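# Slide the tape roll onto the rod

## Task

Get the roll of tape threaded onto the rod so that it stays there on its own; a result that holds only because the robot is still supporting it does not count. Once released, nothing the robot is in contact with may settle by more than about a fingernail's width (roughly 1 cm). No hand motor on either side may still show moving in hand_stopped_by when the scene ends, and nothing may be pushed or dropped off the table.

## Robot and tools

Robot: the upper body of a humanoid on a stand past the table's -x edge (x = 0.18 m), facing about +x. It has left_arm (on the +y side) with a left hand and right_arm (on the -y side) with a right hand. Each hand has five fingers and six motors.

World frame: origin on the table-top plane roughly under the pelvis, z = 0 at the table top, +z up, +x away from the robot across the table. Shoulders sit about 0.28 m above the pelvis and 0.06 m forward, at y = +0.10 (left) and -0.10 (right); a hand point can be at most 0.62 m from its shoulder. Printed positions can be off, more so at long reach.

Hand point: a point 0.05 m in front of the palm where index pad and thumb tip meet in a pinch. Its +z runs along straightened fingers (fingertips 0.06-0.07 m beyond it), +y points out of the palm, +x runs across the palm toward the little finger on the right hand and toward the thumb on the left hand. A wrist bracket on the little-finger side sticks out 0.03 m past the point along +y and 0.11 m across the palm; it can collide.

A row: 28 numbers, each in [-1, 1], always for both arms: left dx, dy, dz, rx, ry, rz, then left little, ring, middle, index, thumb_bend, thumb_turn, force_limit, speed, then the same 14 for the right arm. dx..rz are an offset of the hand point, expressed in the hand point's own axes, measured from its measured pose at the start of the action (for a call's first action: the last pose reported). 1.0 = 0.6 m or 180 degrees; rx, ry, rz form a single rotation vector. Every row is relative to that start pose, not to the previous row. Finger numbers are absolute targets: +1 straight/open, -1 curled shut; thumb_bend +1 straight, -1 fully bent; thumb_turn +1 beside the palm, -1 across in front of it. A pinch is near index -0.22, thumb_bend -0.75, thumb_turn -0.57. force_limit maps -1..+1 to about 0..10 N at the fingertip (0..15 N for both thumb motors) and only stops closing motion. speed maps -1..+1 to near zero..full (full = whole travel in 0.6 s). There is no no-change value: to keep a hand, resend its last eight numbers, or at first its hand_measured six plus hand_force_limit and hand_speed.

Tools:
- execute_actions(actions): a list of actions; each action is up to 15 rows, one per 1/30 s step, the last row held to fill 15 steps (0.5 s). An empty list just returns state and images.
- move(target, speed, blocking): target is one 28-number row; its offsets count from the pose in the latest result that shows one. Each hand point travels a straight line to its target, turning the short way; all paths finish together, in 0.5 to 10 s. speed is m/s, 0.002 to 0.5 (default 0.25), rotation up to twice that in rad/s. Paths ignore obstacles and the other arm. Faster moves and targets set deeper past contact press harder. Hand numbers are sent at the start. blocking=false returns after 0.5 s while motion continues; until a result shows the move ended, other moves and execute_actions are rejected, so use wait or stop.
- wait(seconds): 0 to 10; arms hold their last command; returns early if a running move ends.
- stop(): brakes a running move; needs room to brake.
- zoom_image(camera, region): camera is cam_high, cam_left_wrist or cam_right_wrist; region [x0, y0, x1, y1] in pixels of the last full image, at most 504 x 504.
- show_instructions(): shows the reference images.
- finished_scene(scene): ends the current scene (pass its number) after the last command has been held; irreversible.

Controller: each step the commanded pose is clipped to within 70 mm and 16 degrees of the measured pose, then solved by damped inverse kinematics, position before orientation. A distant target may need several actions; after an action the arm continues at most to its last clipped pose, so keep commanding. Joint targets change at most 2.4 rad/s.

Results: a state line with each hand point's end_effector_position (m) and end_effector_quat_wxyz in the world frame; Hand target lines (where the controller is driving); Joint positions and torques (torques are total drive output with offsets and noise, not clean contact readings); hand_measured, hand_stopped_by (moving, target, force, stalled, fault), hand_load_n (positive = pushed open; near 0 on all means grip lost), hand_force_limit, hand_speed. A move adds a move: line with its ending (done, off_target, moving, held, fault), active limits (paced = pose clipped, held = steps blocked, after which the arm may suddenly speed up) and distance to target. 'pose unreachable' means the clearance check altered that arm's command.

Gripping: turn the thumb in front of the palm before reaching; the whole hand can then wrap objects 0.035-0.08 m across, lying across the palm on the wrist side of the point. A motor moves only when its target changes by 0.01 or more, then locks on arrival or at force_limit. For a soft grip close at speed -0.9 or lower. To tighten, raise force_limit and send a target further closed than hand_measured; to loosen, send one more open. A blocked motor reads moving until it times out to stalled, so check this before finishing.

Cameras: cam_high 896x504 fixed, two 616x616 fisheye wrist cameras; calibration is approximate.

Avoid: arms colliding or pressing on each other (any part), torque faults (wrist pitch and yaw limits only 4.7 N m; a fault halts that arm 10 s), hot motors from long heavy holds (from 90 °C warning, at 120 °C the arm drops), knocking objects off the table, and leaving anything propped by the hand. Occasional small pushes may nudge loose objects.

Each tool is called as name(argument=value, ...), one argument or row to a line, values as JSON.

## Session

execute_actions(
  actions=[],
)

show_instructions(
)

Scene clock: 0.00 s.
left_arm: end_effector_position=(+0.0907, +0.1283, +0.4587) hand_measured=(+1.000, +1.000, +1.000, +1.000, +1.000, +1.000) hand_load_n=(+0.0, +0.0, +0.0, +0.0, +0.0, +0.0) hand_stopped_by=(target, target, target, target, target, target) hand_force_limit=0.00 hand_speed=-0.80 end_effector_quat_wxyz=(-0.045, -0.018, -0.139, +0.989) | right_arm: end_effector_position=(+0.1130, -0.1485, +0.4694) hand_measured=(+1.000, +1.000, +1.000, +1.000, +1.000, +1.000) hand_load_n=(+0.0, +0.0, +0.0, +0.0, +0.0, +0.0) hand_stopped_by=(target, target, target, target, target, target) hand_force_limit=0.00 hand_speed=-0.80 end_effector_quat_wxyz=(+0.996, -0.080, -0.014, +0.042)
Joint positions: left_arm=[ 0.046  0.391  0.371 -0.653 -0.502 -1.145 -0.267] | right_arm=[-0.046 -0.407 -0.31  -0.568  0.657 -1.122  0.305]
Joint velocities: left_arm=[-0.009 -0.002 -0.017  0.003  0.008  0.     0.   ] | right_arm=[0.003 0.002 0.015 0.009 0.009 0.    0.   ]
Joint torques (N m, as the arm reports them, + toward a larger angle): no reading
Motor temperatures (°C, as the motors report them): left_arm=[43 51 38 41 38 27 25] | right_arm=[54 33 37 42 45 26 32]
Hand target (left_arm): +0.091, +0.128, +0.459; -0.045, -0.018, -0.139, +0.989
Hand target (right_arm): +0.113, -0.149, +0.469; +0.996, -0.080, -0.014, +0.042
camera_calibration (this result's frames):
cam_left_wrist: T_world_to_cam=[[0.0350489, 0.954564, 0.295937, -0.255364], [-0.835053, 0.190657, -0.516077, 0.293665], [-0.549051, -0.229036, 0.803794, -0.164087], [0, 0, 0, 1]] pos_world=[0.164084, 0.15019, 0.359018]
cam_right_wrist: T_world_to_cam=[[-0.185344, 0.977739, -0.098352, 0.22283], [-0.827015, -0.209259, -0.521783, 0.312395], [-0.530749, -0.0153711, 0.84739, -0.208064], [0, 0, 0, 1]] pos_world=[0.189226, -0.155696, 0.36123]

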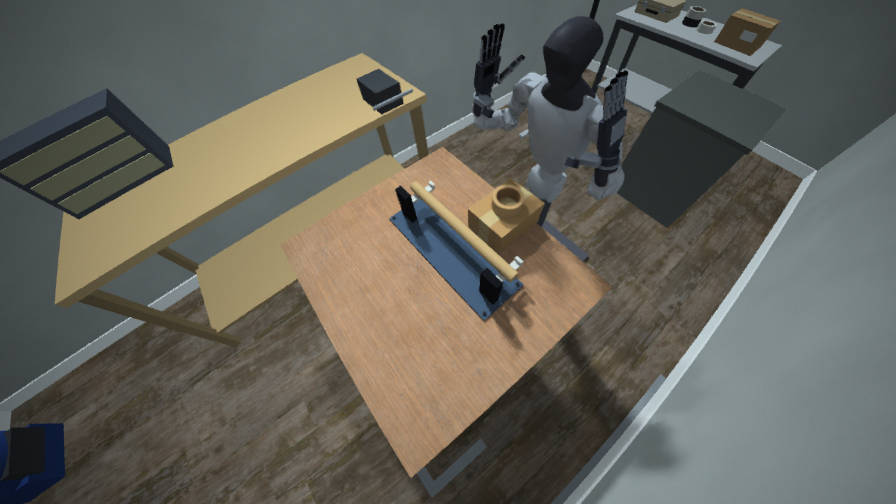

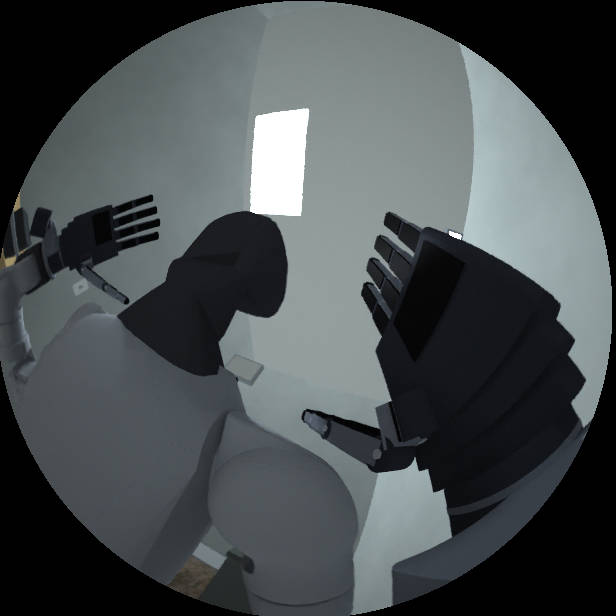

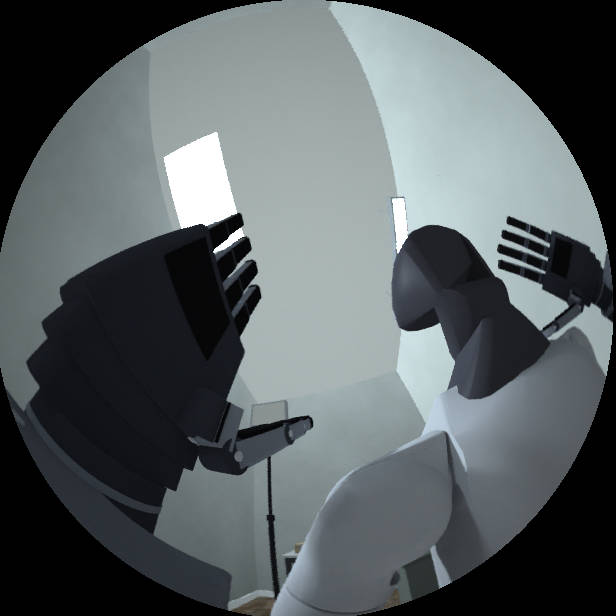

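Reference images for this scene: FIVE-FINGER LEFT HAND page 1, FIVE-FINGER HAND page 1.

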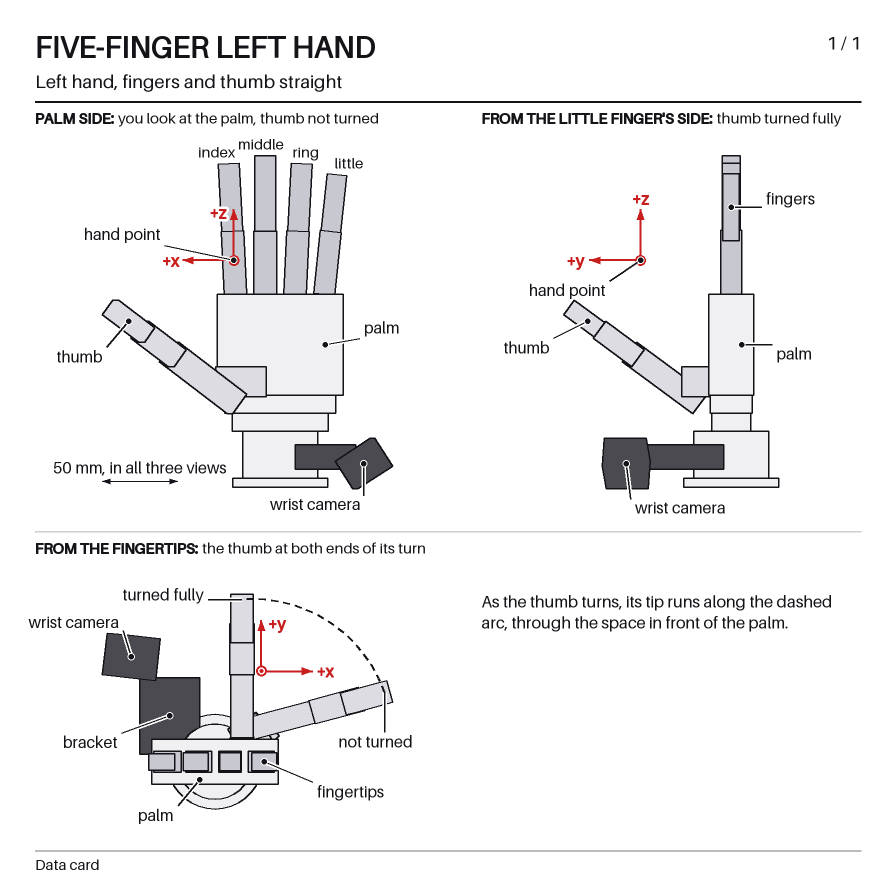

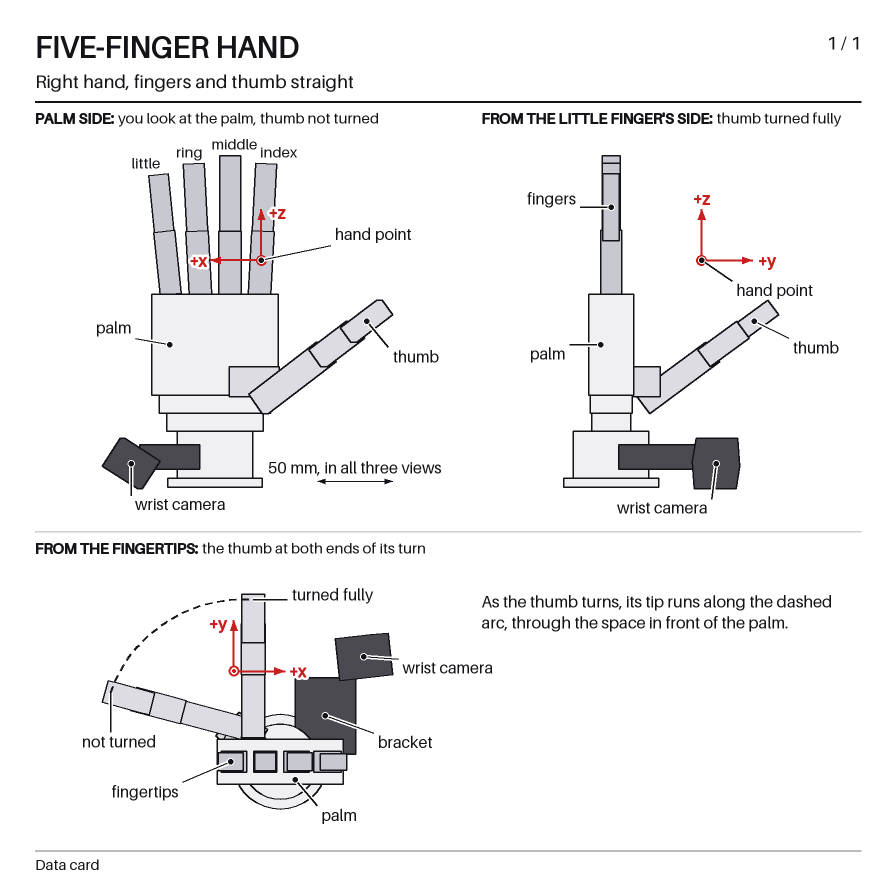

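move(
  target=[0,0,0,0,0,0,1,1,1,1,1,1,0,-0.8, 0.56,0.145,-0.355,-0.393,0.497,-0.03,0.8,0.8,0.8,0.8,1,-1,1,0.3],
  speed=0.2,
)

zoom_image(
  camera="cam_high",
  region=[350,120,600,320],
)

Scene clock: 24.73 s.
left_arm: end_effector_position=(+0.0907, +0.1283, +0.4587) hand_measured=(+1.000, +1.000, +1.000, +1.000, +1.000, +1.000) hand_load_n=(+0.0, +0.0, +0.0, +0.0, +0.0, +0.0) hand_stopped_by=(target, target, target, target, target, target) hand_force_limit=0.00 hand_speed=-0.80 end_effector_quat_wxyz=(-0.045, -0.018, -0.139, +0.989) | right_arm: end_effector_position=(+0.4430, -0.0515, +0.2555) hand_measured=(+0.800, +0.800, +0.800, +0.800, +1.000, -1.000) hand_load_n=(+0.0, +0.0, +0.0, +0.0, +0.0, +0.0) hand_stopped_by=(target, target, target, target, target, target) hand_force_limit=1.00 hand_speed=0.30 end_effector_quat_wxyz=(-0.518, +0.592, -0.615, +0.052)
Joint positions: left_arm=[ 0.046  0.391  0.371 -0.653 -0.502 -1.145 -0.267] | right_arm=[-1.145 -0.95   0.501  0.229  0.159  0.3    0.785]
Joint velocities: left_arm=[-0.003  0.008 -0.003  0.005 -0.02   0.     0.   ] | right_arm=[-0.015  0.006  0.014 -0.002 -0.008 -0.002  0.   ]
Joint torques (N m, as the arm reports them, + toward a larger angle): left_arm=[-0.54  2.09  0.25 -1.24 -0.3  -0.04  0.34] | right_arm=[-8.27 -3.74 -2.38  0.05  0.25 -0.7  -0.56]
Motor temperatures (°C, as the motors report them): left_arm=[42 52 38 42 38 27 26] | right_arm=[55 35 37 43 45 27 32]
Hand target (left_arm): +0.091, +0.128, +0.459; -0.045, -0.018, -0.139, +0.989
Hand target (right_arm): +0.443, -0.052, +0.255; -0.517, +0.594, -0.614, +0.054
Off the commanded pose (left_arm): 0.000 m, 0 deg.
Off the commanded pose (right_arm): 0.017 m, 3 deg.
move: off_target (right_arm)
camera_calibration (this result's frames):
cam_left_wrist: T_world_to_cam=[[0.035049, 0.954564, 0.295938, -0.255364], [-0.835054, 0.190657, -0.516077, 0.293664], [-0.549051, -0.229036, 0.803794, -0.164087], [0, 0, 0, 1]] pos_world=[0.164084, 0.15019, 0.359018]
cam_right_wrist: T_world_to_cam=[[-0.648887, 0.40612, -0.643438, 0.483277], [-0.529039, 0.366977, 0.765144, 0.0628993], [0.546867, 0.836896, -0.0232733, -0.061202], [0, 0, 0, 1]] pos_world=[0.380338, -0.168131, 0.261408]

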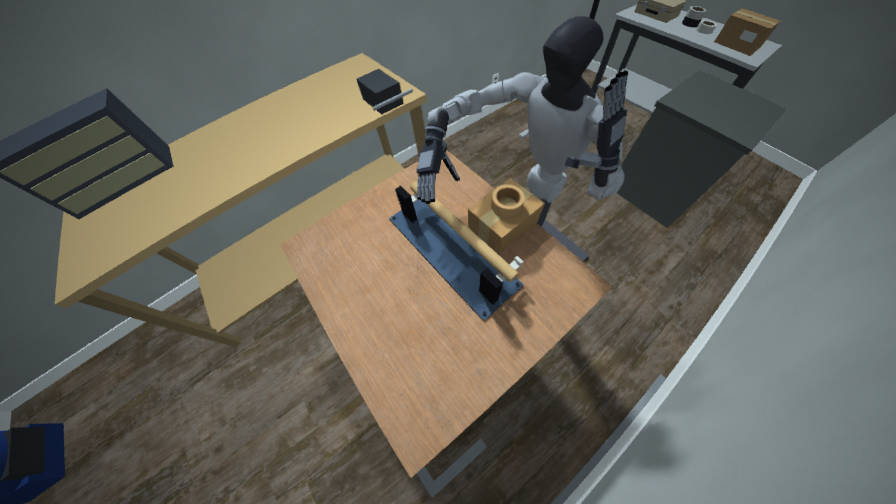

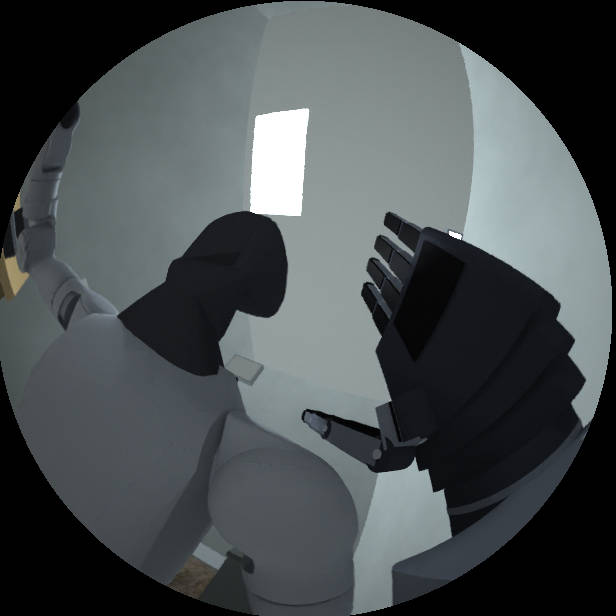

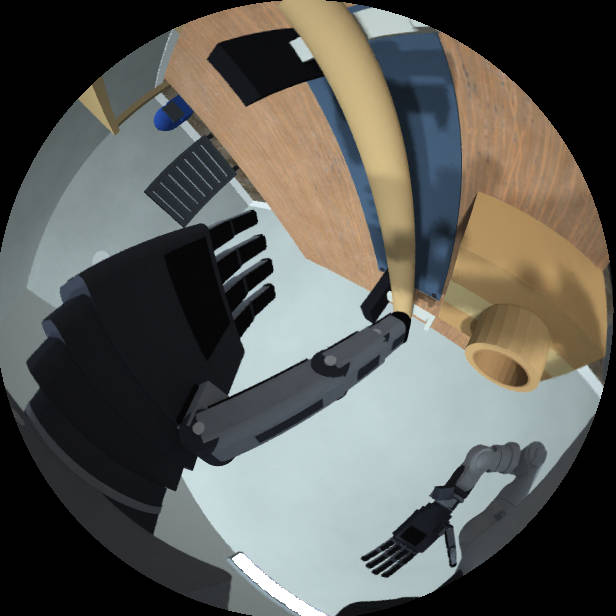

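Region (350, 120, 600, 320) of cam_high's 896x504 image, scaled by 2.016, with more detail than that image has; it fills the top 403 rows of this view, and the rest is white.

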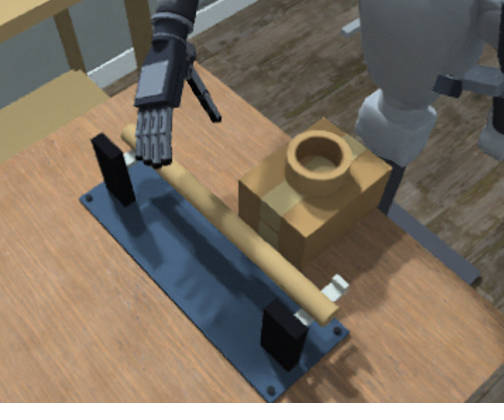

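move(
  target=[0,0,0,0,0,0,1,1,1,1,1,1,0,-0.8, 0.08,0.067,0.123,0,0,0,0.8,0.8,0.8,0.8,1,-1,1,0.3],
  speed=0.05,
)

zoom_image(
  camera="cam_high",
  region=[350,120,600,320],
)

Scene clock: 33.07 s.
left_arm: end_effector_position=(+0.0907, +0.1283, +0.4587) hand_measured=(+1.000, +1.000, +1.000, +1.000, +1.000, +1.000) hand_load_n=(+0.0, +0.0, +0.0, +0.0, +0.0, +0.0) hand_stopped_by=(target, target, target, target, target, target) hand_force_limit=0.00 hand_speed=-0.80 end_effector_quat_wxyz=(-0.045, -0.018, -0.139, +0.989) | right_arm: end_effector_position=(+0.4805, -0.0374, +0.1657) hand_measured=(+0.800, +0.800, +0.800, +0.800, +1.000, -1.000) hand_load_n=(+0.0, +0.0, +0.0, +0.0, +0.0, +0.0) hand_stopped_by=(target, target, target, target, target, target) hand_force_limit=1.00 hand_speed=0.30 end_effector_quat_wxyz=(+0.517, -0.589, +0.619, -0.050)
Joint positions: left_arm=[ 0.046  0.391  0.371 -0.653 -0.502 -1.145 -0.267] | right_arm=[-1.207 -0.624  0.622  0.954  0.015 -0.21   0.618]
Joint velocities: left_arm=[-0.009  0.011  0.     0.003  0.011  0.     0.   ] | right_arm=[-0.02   0.006  0.011  0.003 -0.006 -0.002  0.   ]
Joint torques (N m, as the arm reports them, + toward a larger angle): left_arm=[-0.53  2.08  0.26 -1.25 -0.31 -0.04  0.34] | right_arm=[-9.31 -3.26 -0.9  -0.66  0.09 -0.84 -0.66]
Motor temperatures (°C, as the motors report them): left_arm=[42 53 38 42 38 27 26] | right_arm=[59 36 38 42 45 27 33]
Hand target (left_arm): +0.091, +0.128, +0.459; -0.045, -0.018, -0.139, +0.989
Hand target (right_arm): +0.480, -0.036, +0.165; -0.516, +0.591, -0.617, +0.050
Off the commanded pose (left_arm): 0.000 m, 0 deg.
Off the commanded pose (right_arm): 0.002 m, 1 deg.
move: done
camera_calibration (this result's frames):
cam_left_wrist: T_world_to_cam=[[0.035049, 0.954564, 0.295938, -0.255364], [-0.835054, 0.190657, -0.516077, 0.293664], [-0.549051, -0.229036, 0.803794, -0.164087], [0, 0, 0, 1]] pos_world=[0.164084, 0.15019, 0.359018]
cam_right_wrist: T_world_to_cam=[[-0.651212, 0.414013, -0.636016, 0.444285], [-0.521472, 0.364763, 0.771372, 0.141477], [0.551353, 0.833991, -0.0216418, -0.0981185], [0, 0, 0, 1]] pos_world=[0.417198, -0.153715, 0.171318]

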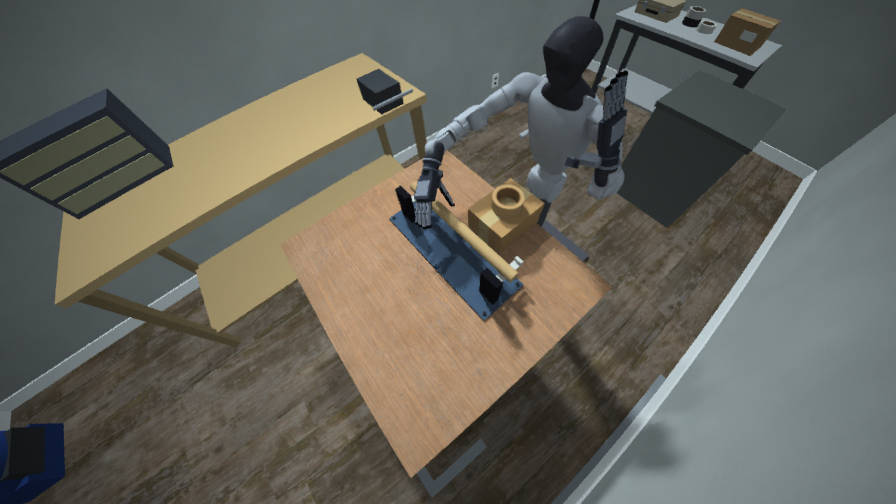

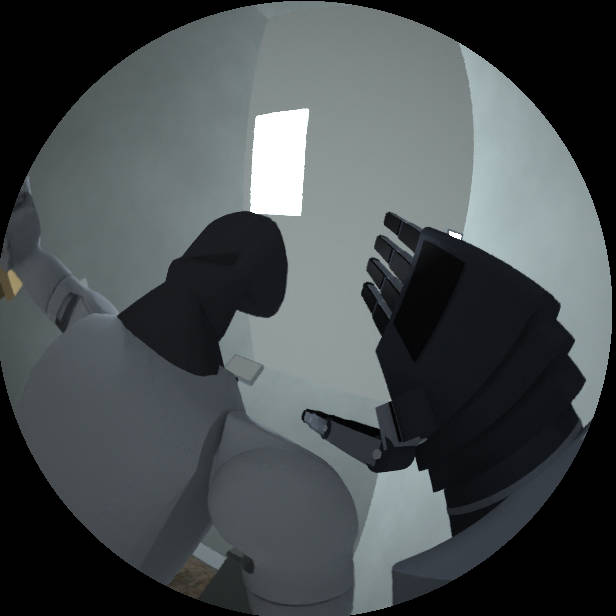

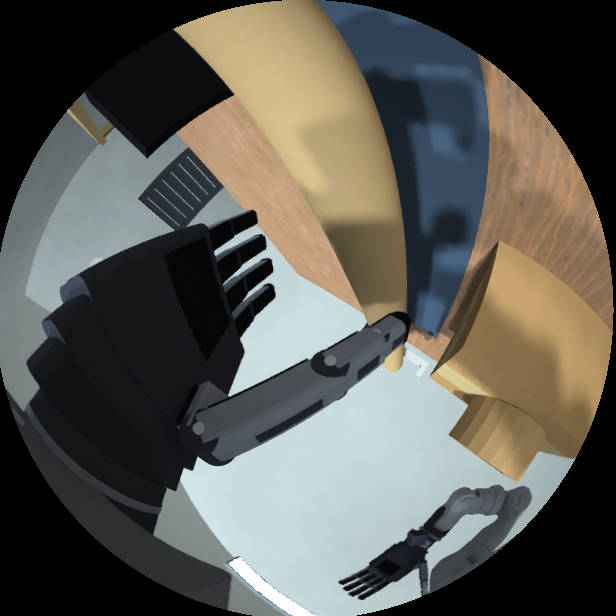

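Region (350, 120, 600, 320) of cam_high's 896x504 image, scaled by 2.016, with more detail than that image has; it fills the top 403 rows of this view, and the rest is white.

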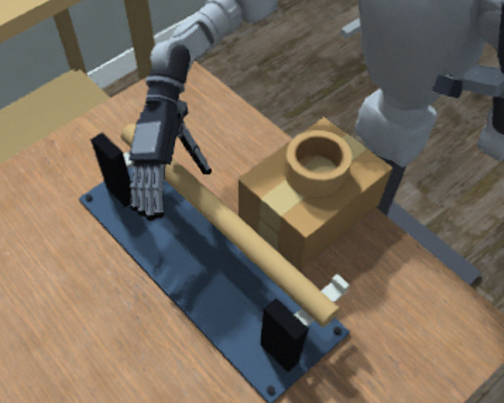

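Similar to release view. Close.

move(
  target=[0,0,0,0,0,0,1,1,1,1,1,1,0,-0.8, 0,0,0.02,0,0,0,-0.95,-0.95,-0.95,-0.95,-1,-1,1,-0.3],
  speed=0.03,
)

Scene clock: 36.73 s.
left_arm: end_effector_position=(+0.0907, +0.1283, +0.4587) hand_measured=(+1.000, +1.000, +1.000, +1.000, +1.000, +1.000) hand_load_n=(+0.0, +0.0, +0.0, +0.0, +0.0, +0.0) hand_stopped_by=(target, target, target, target, target, target) hand_force_limit=0.00 hand_speed=-0.80 end_effector_quat_wxyz=(-0.045, -0.018, -0.139, +0.989) | right_arm: end_effector_position=(+0.4892, -0.0302, +0.1602) hand_measured=(-0.950, -0.950, -0.666, -0.950, -0.006, -1.000) hand_load_n=(+0.0, +0.0, +12.0, +0.0, +14.0, +2.0) hand_stopped_by=(target, target, force, target, force, target) hand_force_limit=1.00 hand_speed=-0.30 end_effector_quat_wxyz=(+0.519, -0.587, +0.620, -0.048)
Joint positions: left_arm=[ 0.046  0.391  0.371 -0.653 -0.502 -1.145 -0.267] | right_arm=[-1.325 -0.507  0.639  1.3   -0.011 -0.394  0.599]
Joint velocities: left_arm=[ 0.     0.    -0.023  0.009 -0.002  0.     0.   ] | right_arm=[ 0.008  0.008  0.     0.002 -0.005 -0.005  0.   ]
Joint torques (N m, as the arm reports them, + toward a larger angle): left_arm=[-0.54  2.08  0.27 -1.25 -0.31 -0.04  0.34] | right_arm=[-9.4  -2.88 -0.54 -0.74  0.7  -0.64 -0.63]
Motor temperatures (°C, as the motors report them): left_arm=[42 53 38 42 38 27 26] | right_arm=[62 36 38 42 45 27 33]
Hand target (left_arm): +0.091, +0.128, +0.459; -0.045, -0.018, -0.139, +0.989
Hand target (right_arm): +0.488, -0.030, +0.159; -0.516, +0.590, -0.619, +0.048
Off the commanded pose (left_arm): 0.000 m, 0 deg.
Off the commanded pose (right_arm): 0.001 m, 0 deg.
move: done
camera_calibration (this result's frames):
cam_left_wrist: T_world_to_cam=[[0.0350491, 0.954564, 0.295938, -0.255364], [-0.835053, 0.190657, -0.516077, 0.293664], [-0.549051, -0.229036, 0.803794, -0.164087], [0, 0, 0, 1]] pos_world=[0.164084, 0.15019, 0.359018]
cam_right_wrist: T_world_to_cam=[[-0.650968, 0.418579, -0.633271, 0.443064], [-0.520157, 0.361638, 0.773728, 0.146572], [0.552881, 0.833072, -0.0176885, -0.110455], [0, 0, 0, 1]] pos_world=[0.42573, -0.146446, 0.165219]

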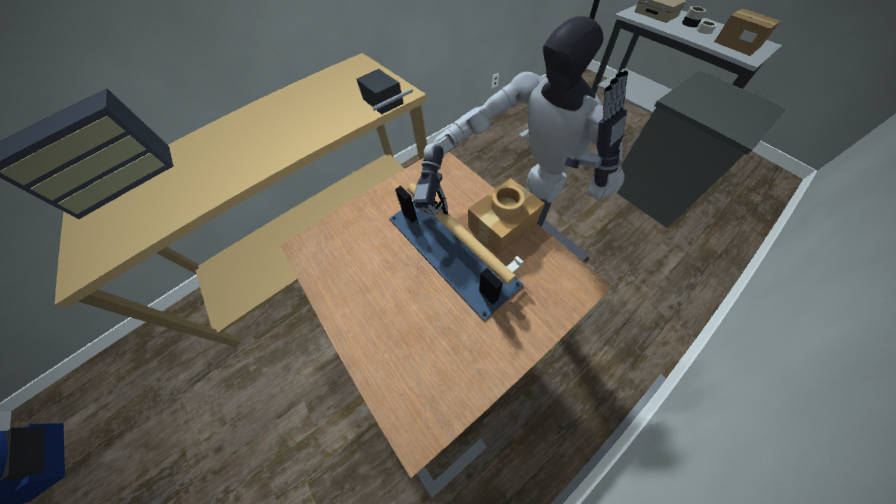

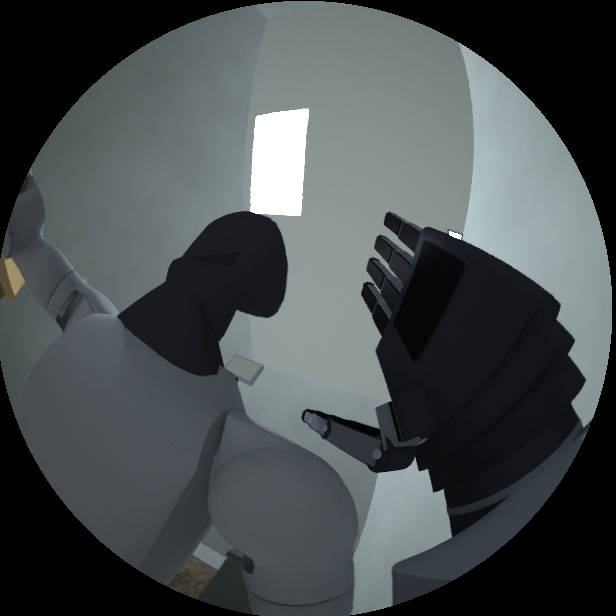

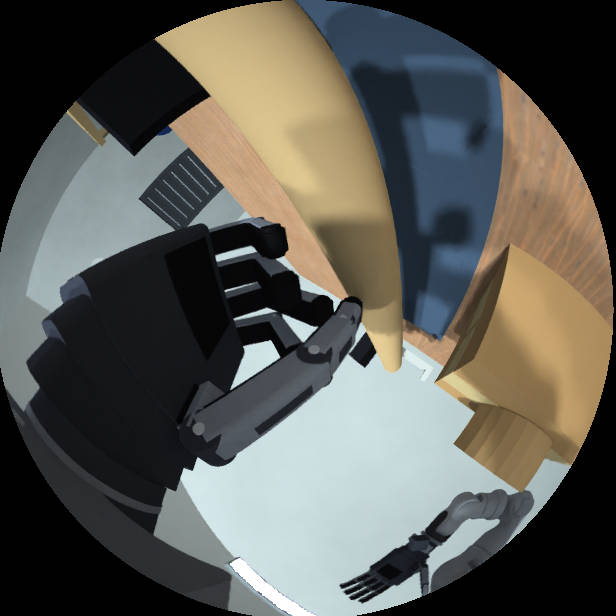

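move(
  target=[0,0,0,0,0,0,1,1,1,1,1,1,0,-0.8, 0,0,0,0,0,0,0.8,0.8,0.8,0.8,1,-1,1,0.3],
)

move(
  target=[0,0,0,0,0,0,1,1,1,1,1,1,0,-0.8, 0,0.06,0,0,0,0,0.8,0.8,0.8,0.8,1,-1,1,0.3],
  speed=0.03,
)

Scene clock: 42.30 s.
left_arm: end_effector_position=(+0.0907, +0.1283, +0.4587) hand_measured=(+1.000, +1.000, +1.000, +1.000, +1.000, +1.000) hand_load_n=(+0.0, +0.0, +0.0, +0.0, +0.0, +0.0) hand_stopped_by=(target, target, target, target, target, target) hand_force_limit=0.00 hand_speed=-0.80 end_effector_quat_wxyz=(-0.045, -0.018, -0.139, +0.989) | right_arm: end_effector_position=(+0.4897, -0.0299, +0.1615) hand_measured=(+0.800, +0.800, +0.800, +0.800, +1.000, -1.000) hand_load_n=(+0.0, +0.0, +0.0, +0.0, +0.0, +0.0) hand_stopped_by=(target, target, target, target, target, target) hand_force_limit=1.00 hand_speed=0.30 end_effector_quat_wxyz=(+0.520, -0.587, +0.619, -0.049)
Joint positions: left_arm=[ 0.046  0.391  0.371 -0.653 -0.502 -1.145 -0.267] | right_arm=[-1.328 -0.507  0.639  1.301 -0.011 -0.395  0.599]
Joint velocities: left_arm=[ 0.003  0.005 -0.006  0.008  0.003  0.     0.   ] | right_arm=[ 0.     0.005 -0.003  0.005  0.002  0.     0.   ]
Joint torques (N m, as the arm reports them, + toward a larger angle): left_arm=[-0.55  2.07  0.25 -1.24 -0.31 -0.04  0.34] | right_arm=[-9.13 -2.96 -1.4  -1.03  0.61 -0.56 -0.75]
Motor temperatures (°C, as the motors report them): left_arm=[42 53 38 42 38 27 26] | right_arm=[65 36 37 42 45 28 33]
Hand target (left_arm): +0.091, +0.128, +0.459; -0.045, -0.018, -0.139, +0.989
Hand target (right_arm): +0.489, -0.030, +0.160; -0.519, +0.587, -0.620, +0.048
Off the commanded pose (left_arm): 0.000 m, 0 deg.
Off the commanded pose (right_arm): 0.001 m, 0 deg.
move: done
camera_calibration (this result's frames):
cam_left_wrist: T_world_to_cam=[[0.0350491, 0.954564, 0.295938, -0.255364], [-0.835054, 0.190657, -0.516077, 0.293664], [-0.549051, -0.229036, 0.803794, -0.164087], [0, 0, 0, 1]] pos_world=[0.164084, 0.15019, 0.359018]
cam_right_wrist: T_world_to_cam=[[-0.649456, 0.41804, -0.635177, 0.443596], [-0.522868, 0.360985, 0.772204, 0.14727], [0.552102, 0.833626, -0.0158639, -0.110841], [0, 0, 0, 1]] pos_world=[0.426294, -0.146203, 0.166281]

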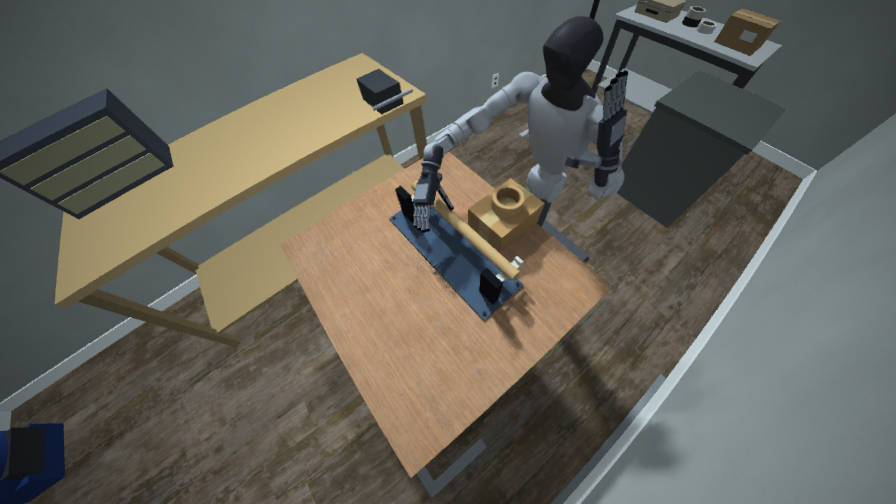

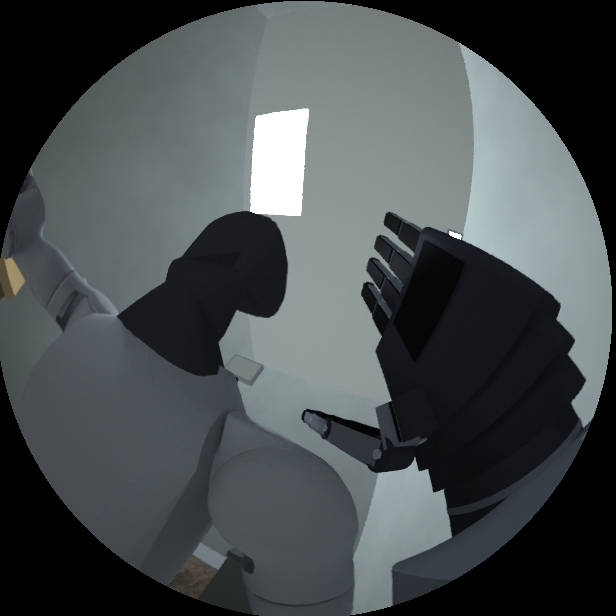

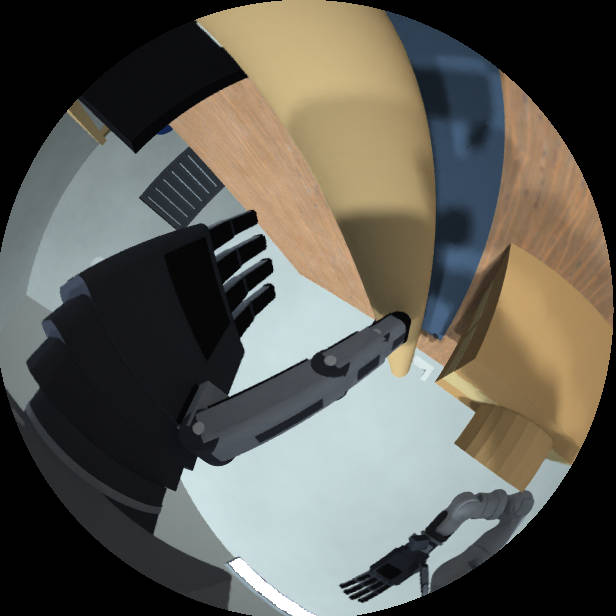

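Scene clock: 43.77 s.
left_arm: end_effector_position=(+0.0907, +0.1283, +0.4587) hand_measured=(+1.000, +1.000, +1.000, +1.000, +1.000, +1.000) hand_load_n=(+0.0, +0.0, +0.0, +0.0, +0.0, +0.0) hand_stopped_by=(target, target, target, target, target, target) hand_force_limit=0.00 hand_speed=-0.80 end_effector_quat_wxyz=(-0.045, -0.018, -0.139, +0.989) | right_arm: end_effector_position=(+0.4665, -0.0198, +0.1390) hand_measured=(+0.800, +0.800, +0.800, +0.800, +1.000, -1.000) hand_load_n=(+0.0, +0.0, +0.0, +0.0, +0.0, +0.0) hand_stopped_by=(target, target, target, target, target, target) hand_force_limit=1.00 hand_speed=0.30 end_effector_quat_wxyz=(+0.521, -0.586, +0.619, -0.050)
Joint positions: left_arm=[ 0.046  0.391  0.371 -0.653 -0.502 -1.145 -0.267] | right_arm=[-1.085 -0.607  0.639  0.781 -0.006 -0.123  0.508]
Joint velocities: left_arm=[-0.002  0.006 -0.008 -0.005  0.003  0.     0.   ] | right_arm=[ 0.011 -0.003  0.002 -0.008 -0.006  0.003 -0.004]
Joint torques (N m, as the arm reports them, + toward a larger angle): left_arm=[-0.54  2.09  0.29 -1.25 -0.3  -0.04  0.34] | right_arm=[-8.51 -3.31 -1.78 -1.2   0.96 -0.45 -0.84]
Motor temperatures (°C, as the motors report them): left_arm=[42 53 38 42 38 27 26] | right_arm=[65 36 37 42 45 28 33]
Hand target (left_arm): +0.091, +0.128, +0.459; -0.045, -0.018, -0.139, +0.989
Hand target (right_arm): +0.467, -0.021, +0.139; -0.522, +0.584, -0.619, +0.052
Off the commanded pose (left_arm): 0.000 m, 0 deg.
Off the commanded pose (right_arm): 0.002 m, 0 deg.
move: done
camera_calibration (this result's frames):
cam_left_wrist: T_world_to_cam=[[0.0350489, 0.954564, 0.295938, -0.255364], [-0.835054, 0.190657, -0.516077, 0.293664], [-0.549051, -0.229036, 0.803794, -0.164087], [0, 0, 0, 1]] pos_world=[0.164084, 0.15019, 0.359018]
cam_right_wrist: T_world_to_cam=[[-0.645764, 0.421277, -0.6368, 0.40868], [-0.524817, 0.360865, 0.770937, 0.149921], [0.554577, 0.832047, -0.0119402, -0.108522], [0, 0, 0, 1]] pos_world=[0.402776, -0.135974, 0.143372]

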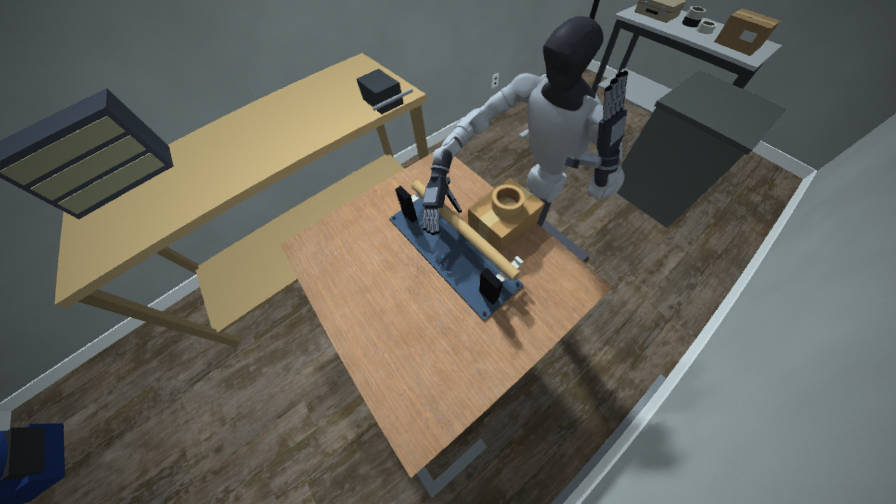

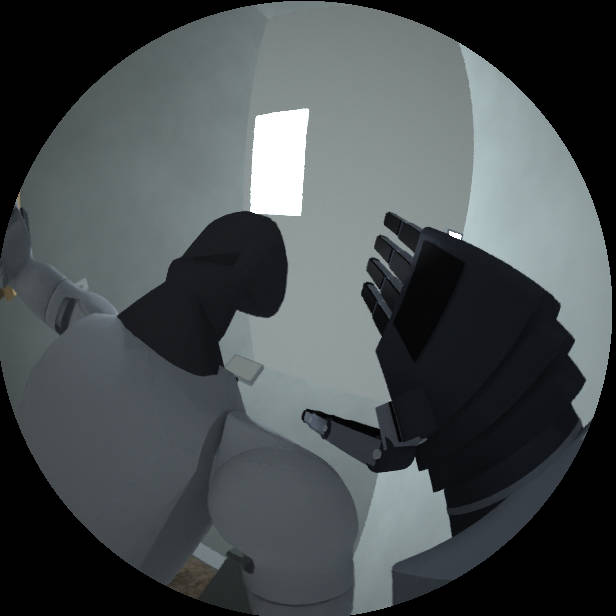

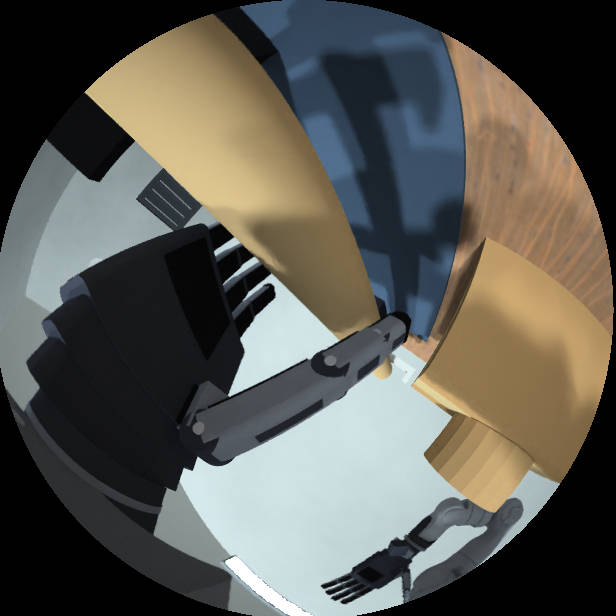

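move(
  target=[0,0,0,0,0,0,1,1,1,1,1,1,0,-0.8, 0,0,0,0,0,0,-0.95,-0.95,-0.95,-0.95,-1,-1,1,-0.3],
)

Scene clock: 47.03 s.
left_arm: end_effector_position=(+0.0907, +0.1283, +0.4587) hand_measured=(+1.000, +1.000, +1.000, +1.000, +1.000, +1.000) hand_load_n=(+0.0, +0.0, +0.0, +0.0, +0.0, +0.0) hand_stopped_by=(target, target, target, target, target, target) hand_force_limit=0.00 hand_speed=-0.80 end_effector_quat_wxyz=(-0.045, -0.018, -0.139, +0.989) | right_arm: end_effector_position=(+0.4656, -0.0181, +0.1393) hand_measured=(-0.456, -0.202, -0.046, -0.082, +0.466, -1.000) hand_load_n=(+8.5, +2.0, +1.0, +8.0, +21.0, +6.0) hand_stopped_by=(force, force, force, force, force, target) hand_force_limit=1.00 hand_speed=-0.30 end_effector_quat_wxyz=(+0.523, -0.585, +0.619, -0.046)
Joint positions: left_arm=[ 0.046  0.391  0.371 -0.653 -0.502 -1.145 -0.267] | right_arm=[-1.083 -0.604  0.639  0.781 -0.001 -0.125  0.51 ]
Joint velocities: left_arm=[-0.003 -0.009 -0.002 -0.008  0.     0.     0.   ] | right_arm=[-0.002  0.005 -0.006 -0.002 -0.006  0.     0.   ]
Joint torques (N m, as the arm reports them, + toward a larger angle): left_arm=[-0.54  2.09  0.26 -1.25 -0.29 -0.04  0.34] | right_arm=[-8.66 -3.33 -1.57 -1.02  0.68 -0.43 -0.72]
Motor temperatures (°C, as the motors report them): left_arm=[42 53 38 42 38 27 26] | right_arm=[66 36 38 43 45 28 33]
Hand target (left_arm): +0.091, +0.128, +0.459; -0.045, -0.018, -0.139, +0.989
Hand target (right_arm): +0.467, -0.020, +0.139; -0.522, +0.586, -0.619, +0.050
Off the commanded pose (left_arm): 0.000 m, 0 deg.
Off the commanded pose (right_arm): 0.002 m, 0 deg.
move: done
camera_calibration (this result's frames):
cam_left_wrist: T_world_to_cam=[[0.035049, 0.954564, 0.295938, -0.255364], [-0.835054, 0.190657, -0.516077, 0.293664], [-0.549051, -0.229036, 0.803794, -0.164087], [0, 0, 0, 1]] pos_world=[0.164084, 0.15019, 0.359018]
cam_right_wrist: T_world_to_cam=[[-0.64874, 0.423667, -0.632172, 0.408284], [-0.523832, 0.353979, 0.774789, 0.147543], [0.552029, 0.83379, -0.0077098, -0.108782], [0, 0, 0, 1]] pos_world=[0.402209, -0.134503, 0.142952]

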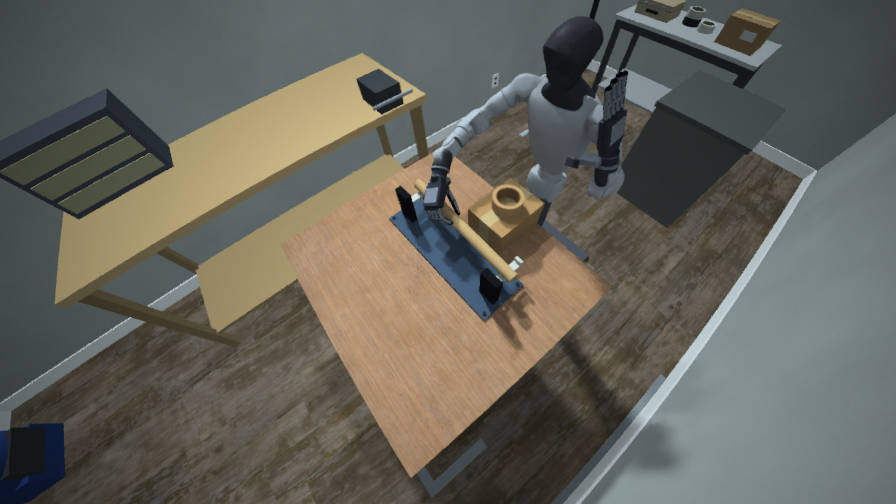

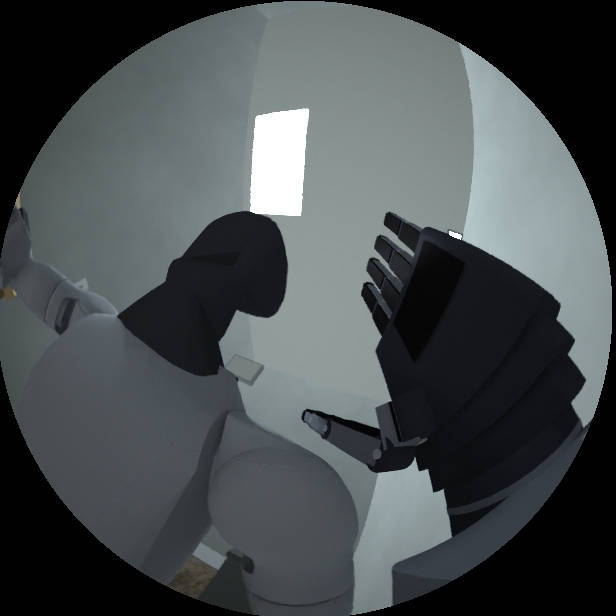

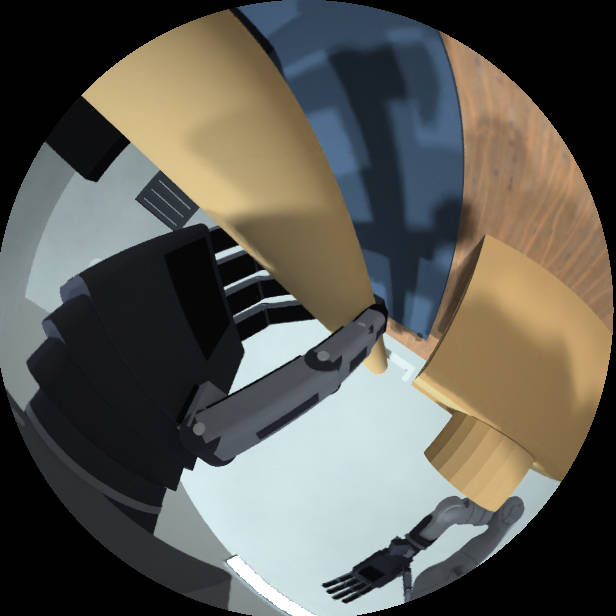

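move(
  target=[-0.24,0.2,-0.32,0.043,-0.756,-0.363,1,1,0.6,0.6,0.2,-0.8,0.8,0.3, -0.082,-0.11,-0.063,0,0,0.2,-0.95,-0.95,-0.95,-0.95,-1,-1,1,-0.3],
  speed=0.1,
)

Scene clock: 70.37 s.
left_arm: end_effector_position=(+0.2159, +0.0950, +0.2968) hand_measured=(+1.000, +1.000, +0.600, +0.600, +0.200, -0.800) hand_load_n=(+0.0, +0.0, +0.0, +0.0, +0.0, +0.0) hand_stopped_by=(target, target, target, target, target, target) hand_force_limit=0.80 hand_speed=0.30 end_effector_quat_wxyz=(+0.308, +0.775, -0.081, +0.546) | right_arm: end_effector_position=(+0.4693, -0.0201, +0.2088) hand_measured=(-0.456, -0.202, -0.046, -0.082, +0.466, -1.000) hand_load_n=(+0.0, +2.5, +6.5, +3.5, +12.0, +1.0) hand_stopped_by=(force, force, force, force, force, target) hand_force_limit=1.00 hand_speed=-0.30 end_effector_quat_wxyz=(+0.521, -0.425, +0.736, +0.078)
Joint positions: left_arm=[ 0.48   0.453  0.9   -1.044 -1.378  0.975 -0.428] | right_arm=[-1.053 -0.662  0.405  0.47   0.28   0.412  0.622]
Joint velocities: left_arm=[-0.011  0.069  0.052 -0.002 -0.103  0.043  0.087] | right_arm=[-0.005  0.    -0.005 -0.009  0.006  0.     0.   ]
Joint torques (N m, as the arm reports them, + toward a larger angle): left_arm=[ 0.46  1.95  0.71 -1.02 -0.97 -1.12  0.04] | right_arm=[-9.57 -3.18 -2.85 -2.17  0.7  -1.19 -0.37]
Motor temperatures (°C, as the motors report them): left_arm=[42 52 38 42 38 28 26] | right_arm=[73 37 39 44 45 29 33]
Hand target (left_arm): +0.215, +0.094, +0.297; +0.308, +0.776, -0.082, +0.544
Hand target (right_arm): +0.469, -0.021, +0.209; +0.521, -0.424, +0.736, +0.080
Off the commanded pose (left_arm): 0.061 m, 37 deg.
Off the commanded pose (right_arm): 0.021 m, 9 deg.
joint sent to its limit (left arm) — the command would take joint 1 (shoulder pitch) past its upper limit and joint 4 (elbow) past its lower limit, so those joints were sent only as far as their limits.
move: off_target (left_arm, right_arm; path cut at 10 s); limits=paced
camera_calibration (this result's frames):
cam_left_wrist: T_world_to_cam=[[0.423281, 0.751209, -0.506476, -0.00633741], [-0.0374425, 0.573052, 0.818663, -0.283656], [0.905224, -0.327561, 0.270689, -0.119251], [0, 0, 0, 1]] pos_world=[0.100011, 0.128248, 0.261289]
cam_right_wrist: T_world_to_cam=[[-0.648068, 0.712368, -0.269333, 0.385223], [-0.244559, 0.14026, 0.959436, -0.0775789], [0.721248, 0.687648, 0.0833181, -0.210071], [0, 0, 0, 1]] pos_world=[0.382192, -0.119084, 0.195688]

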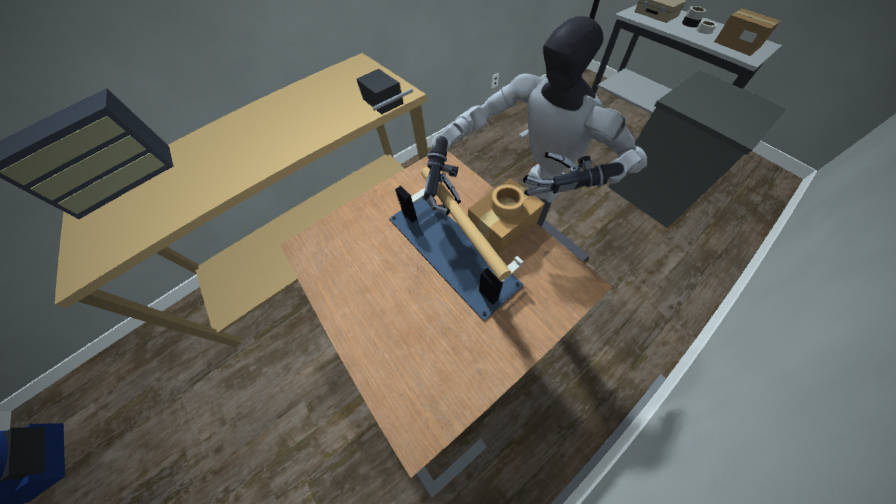

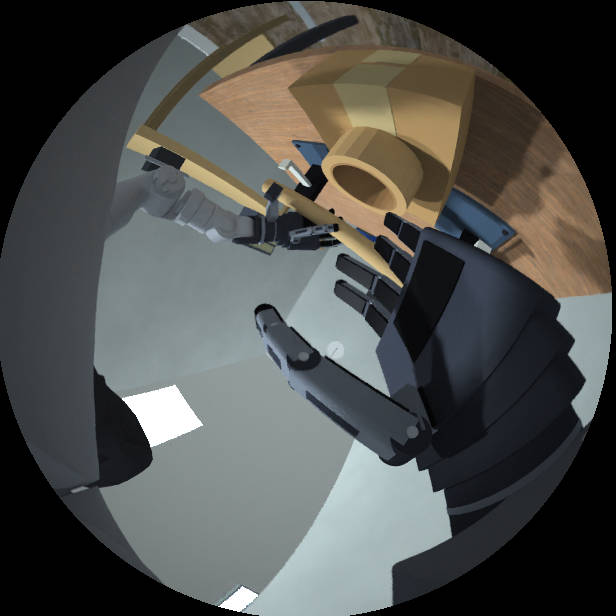

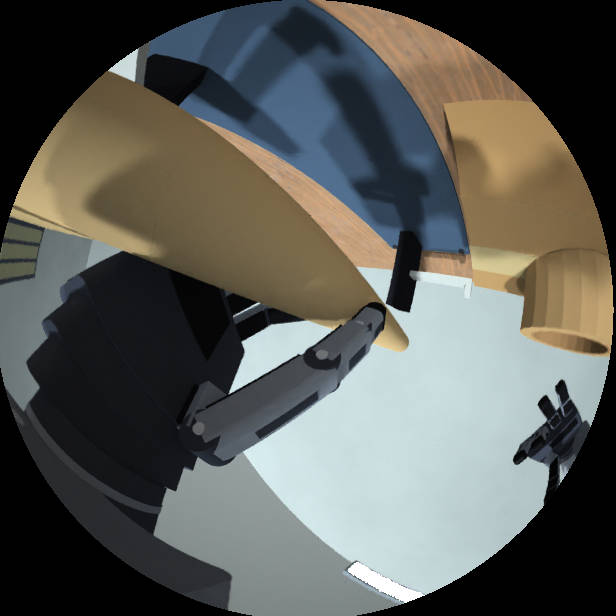

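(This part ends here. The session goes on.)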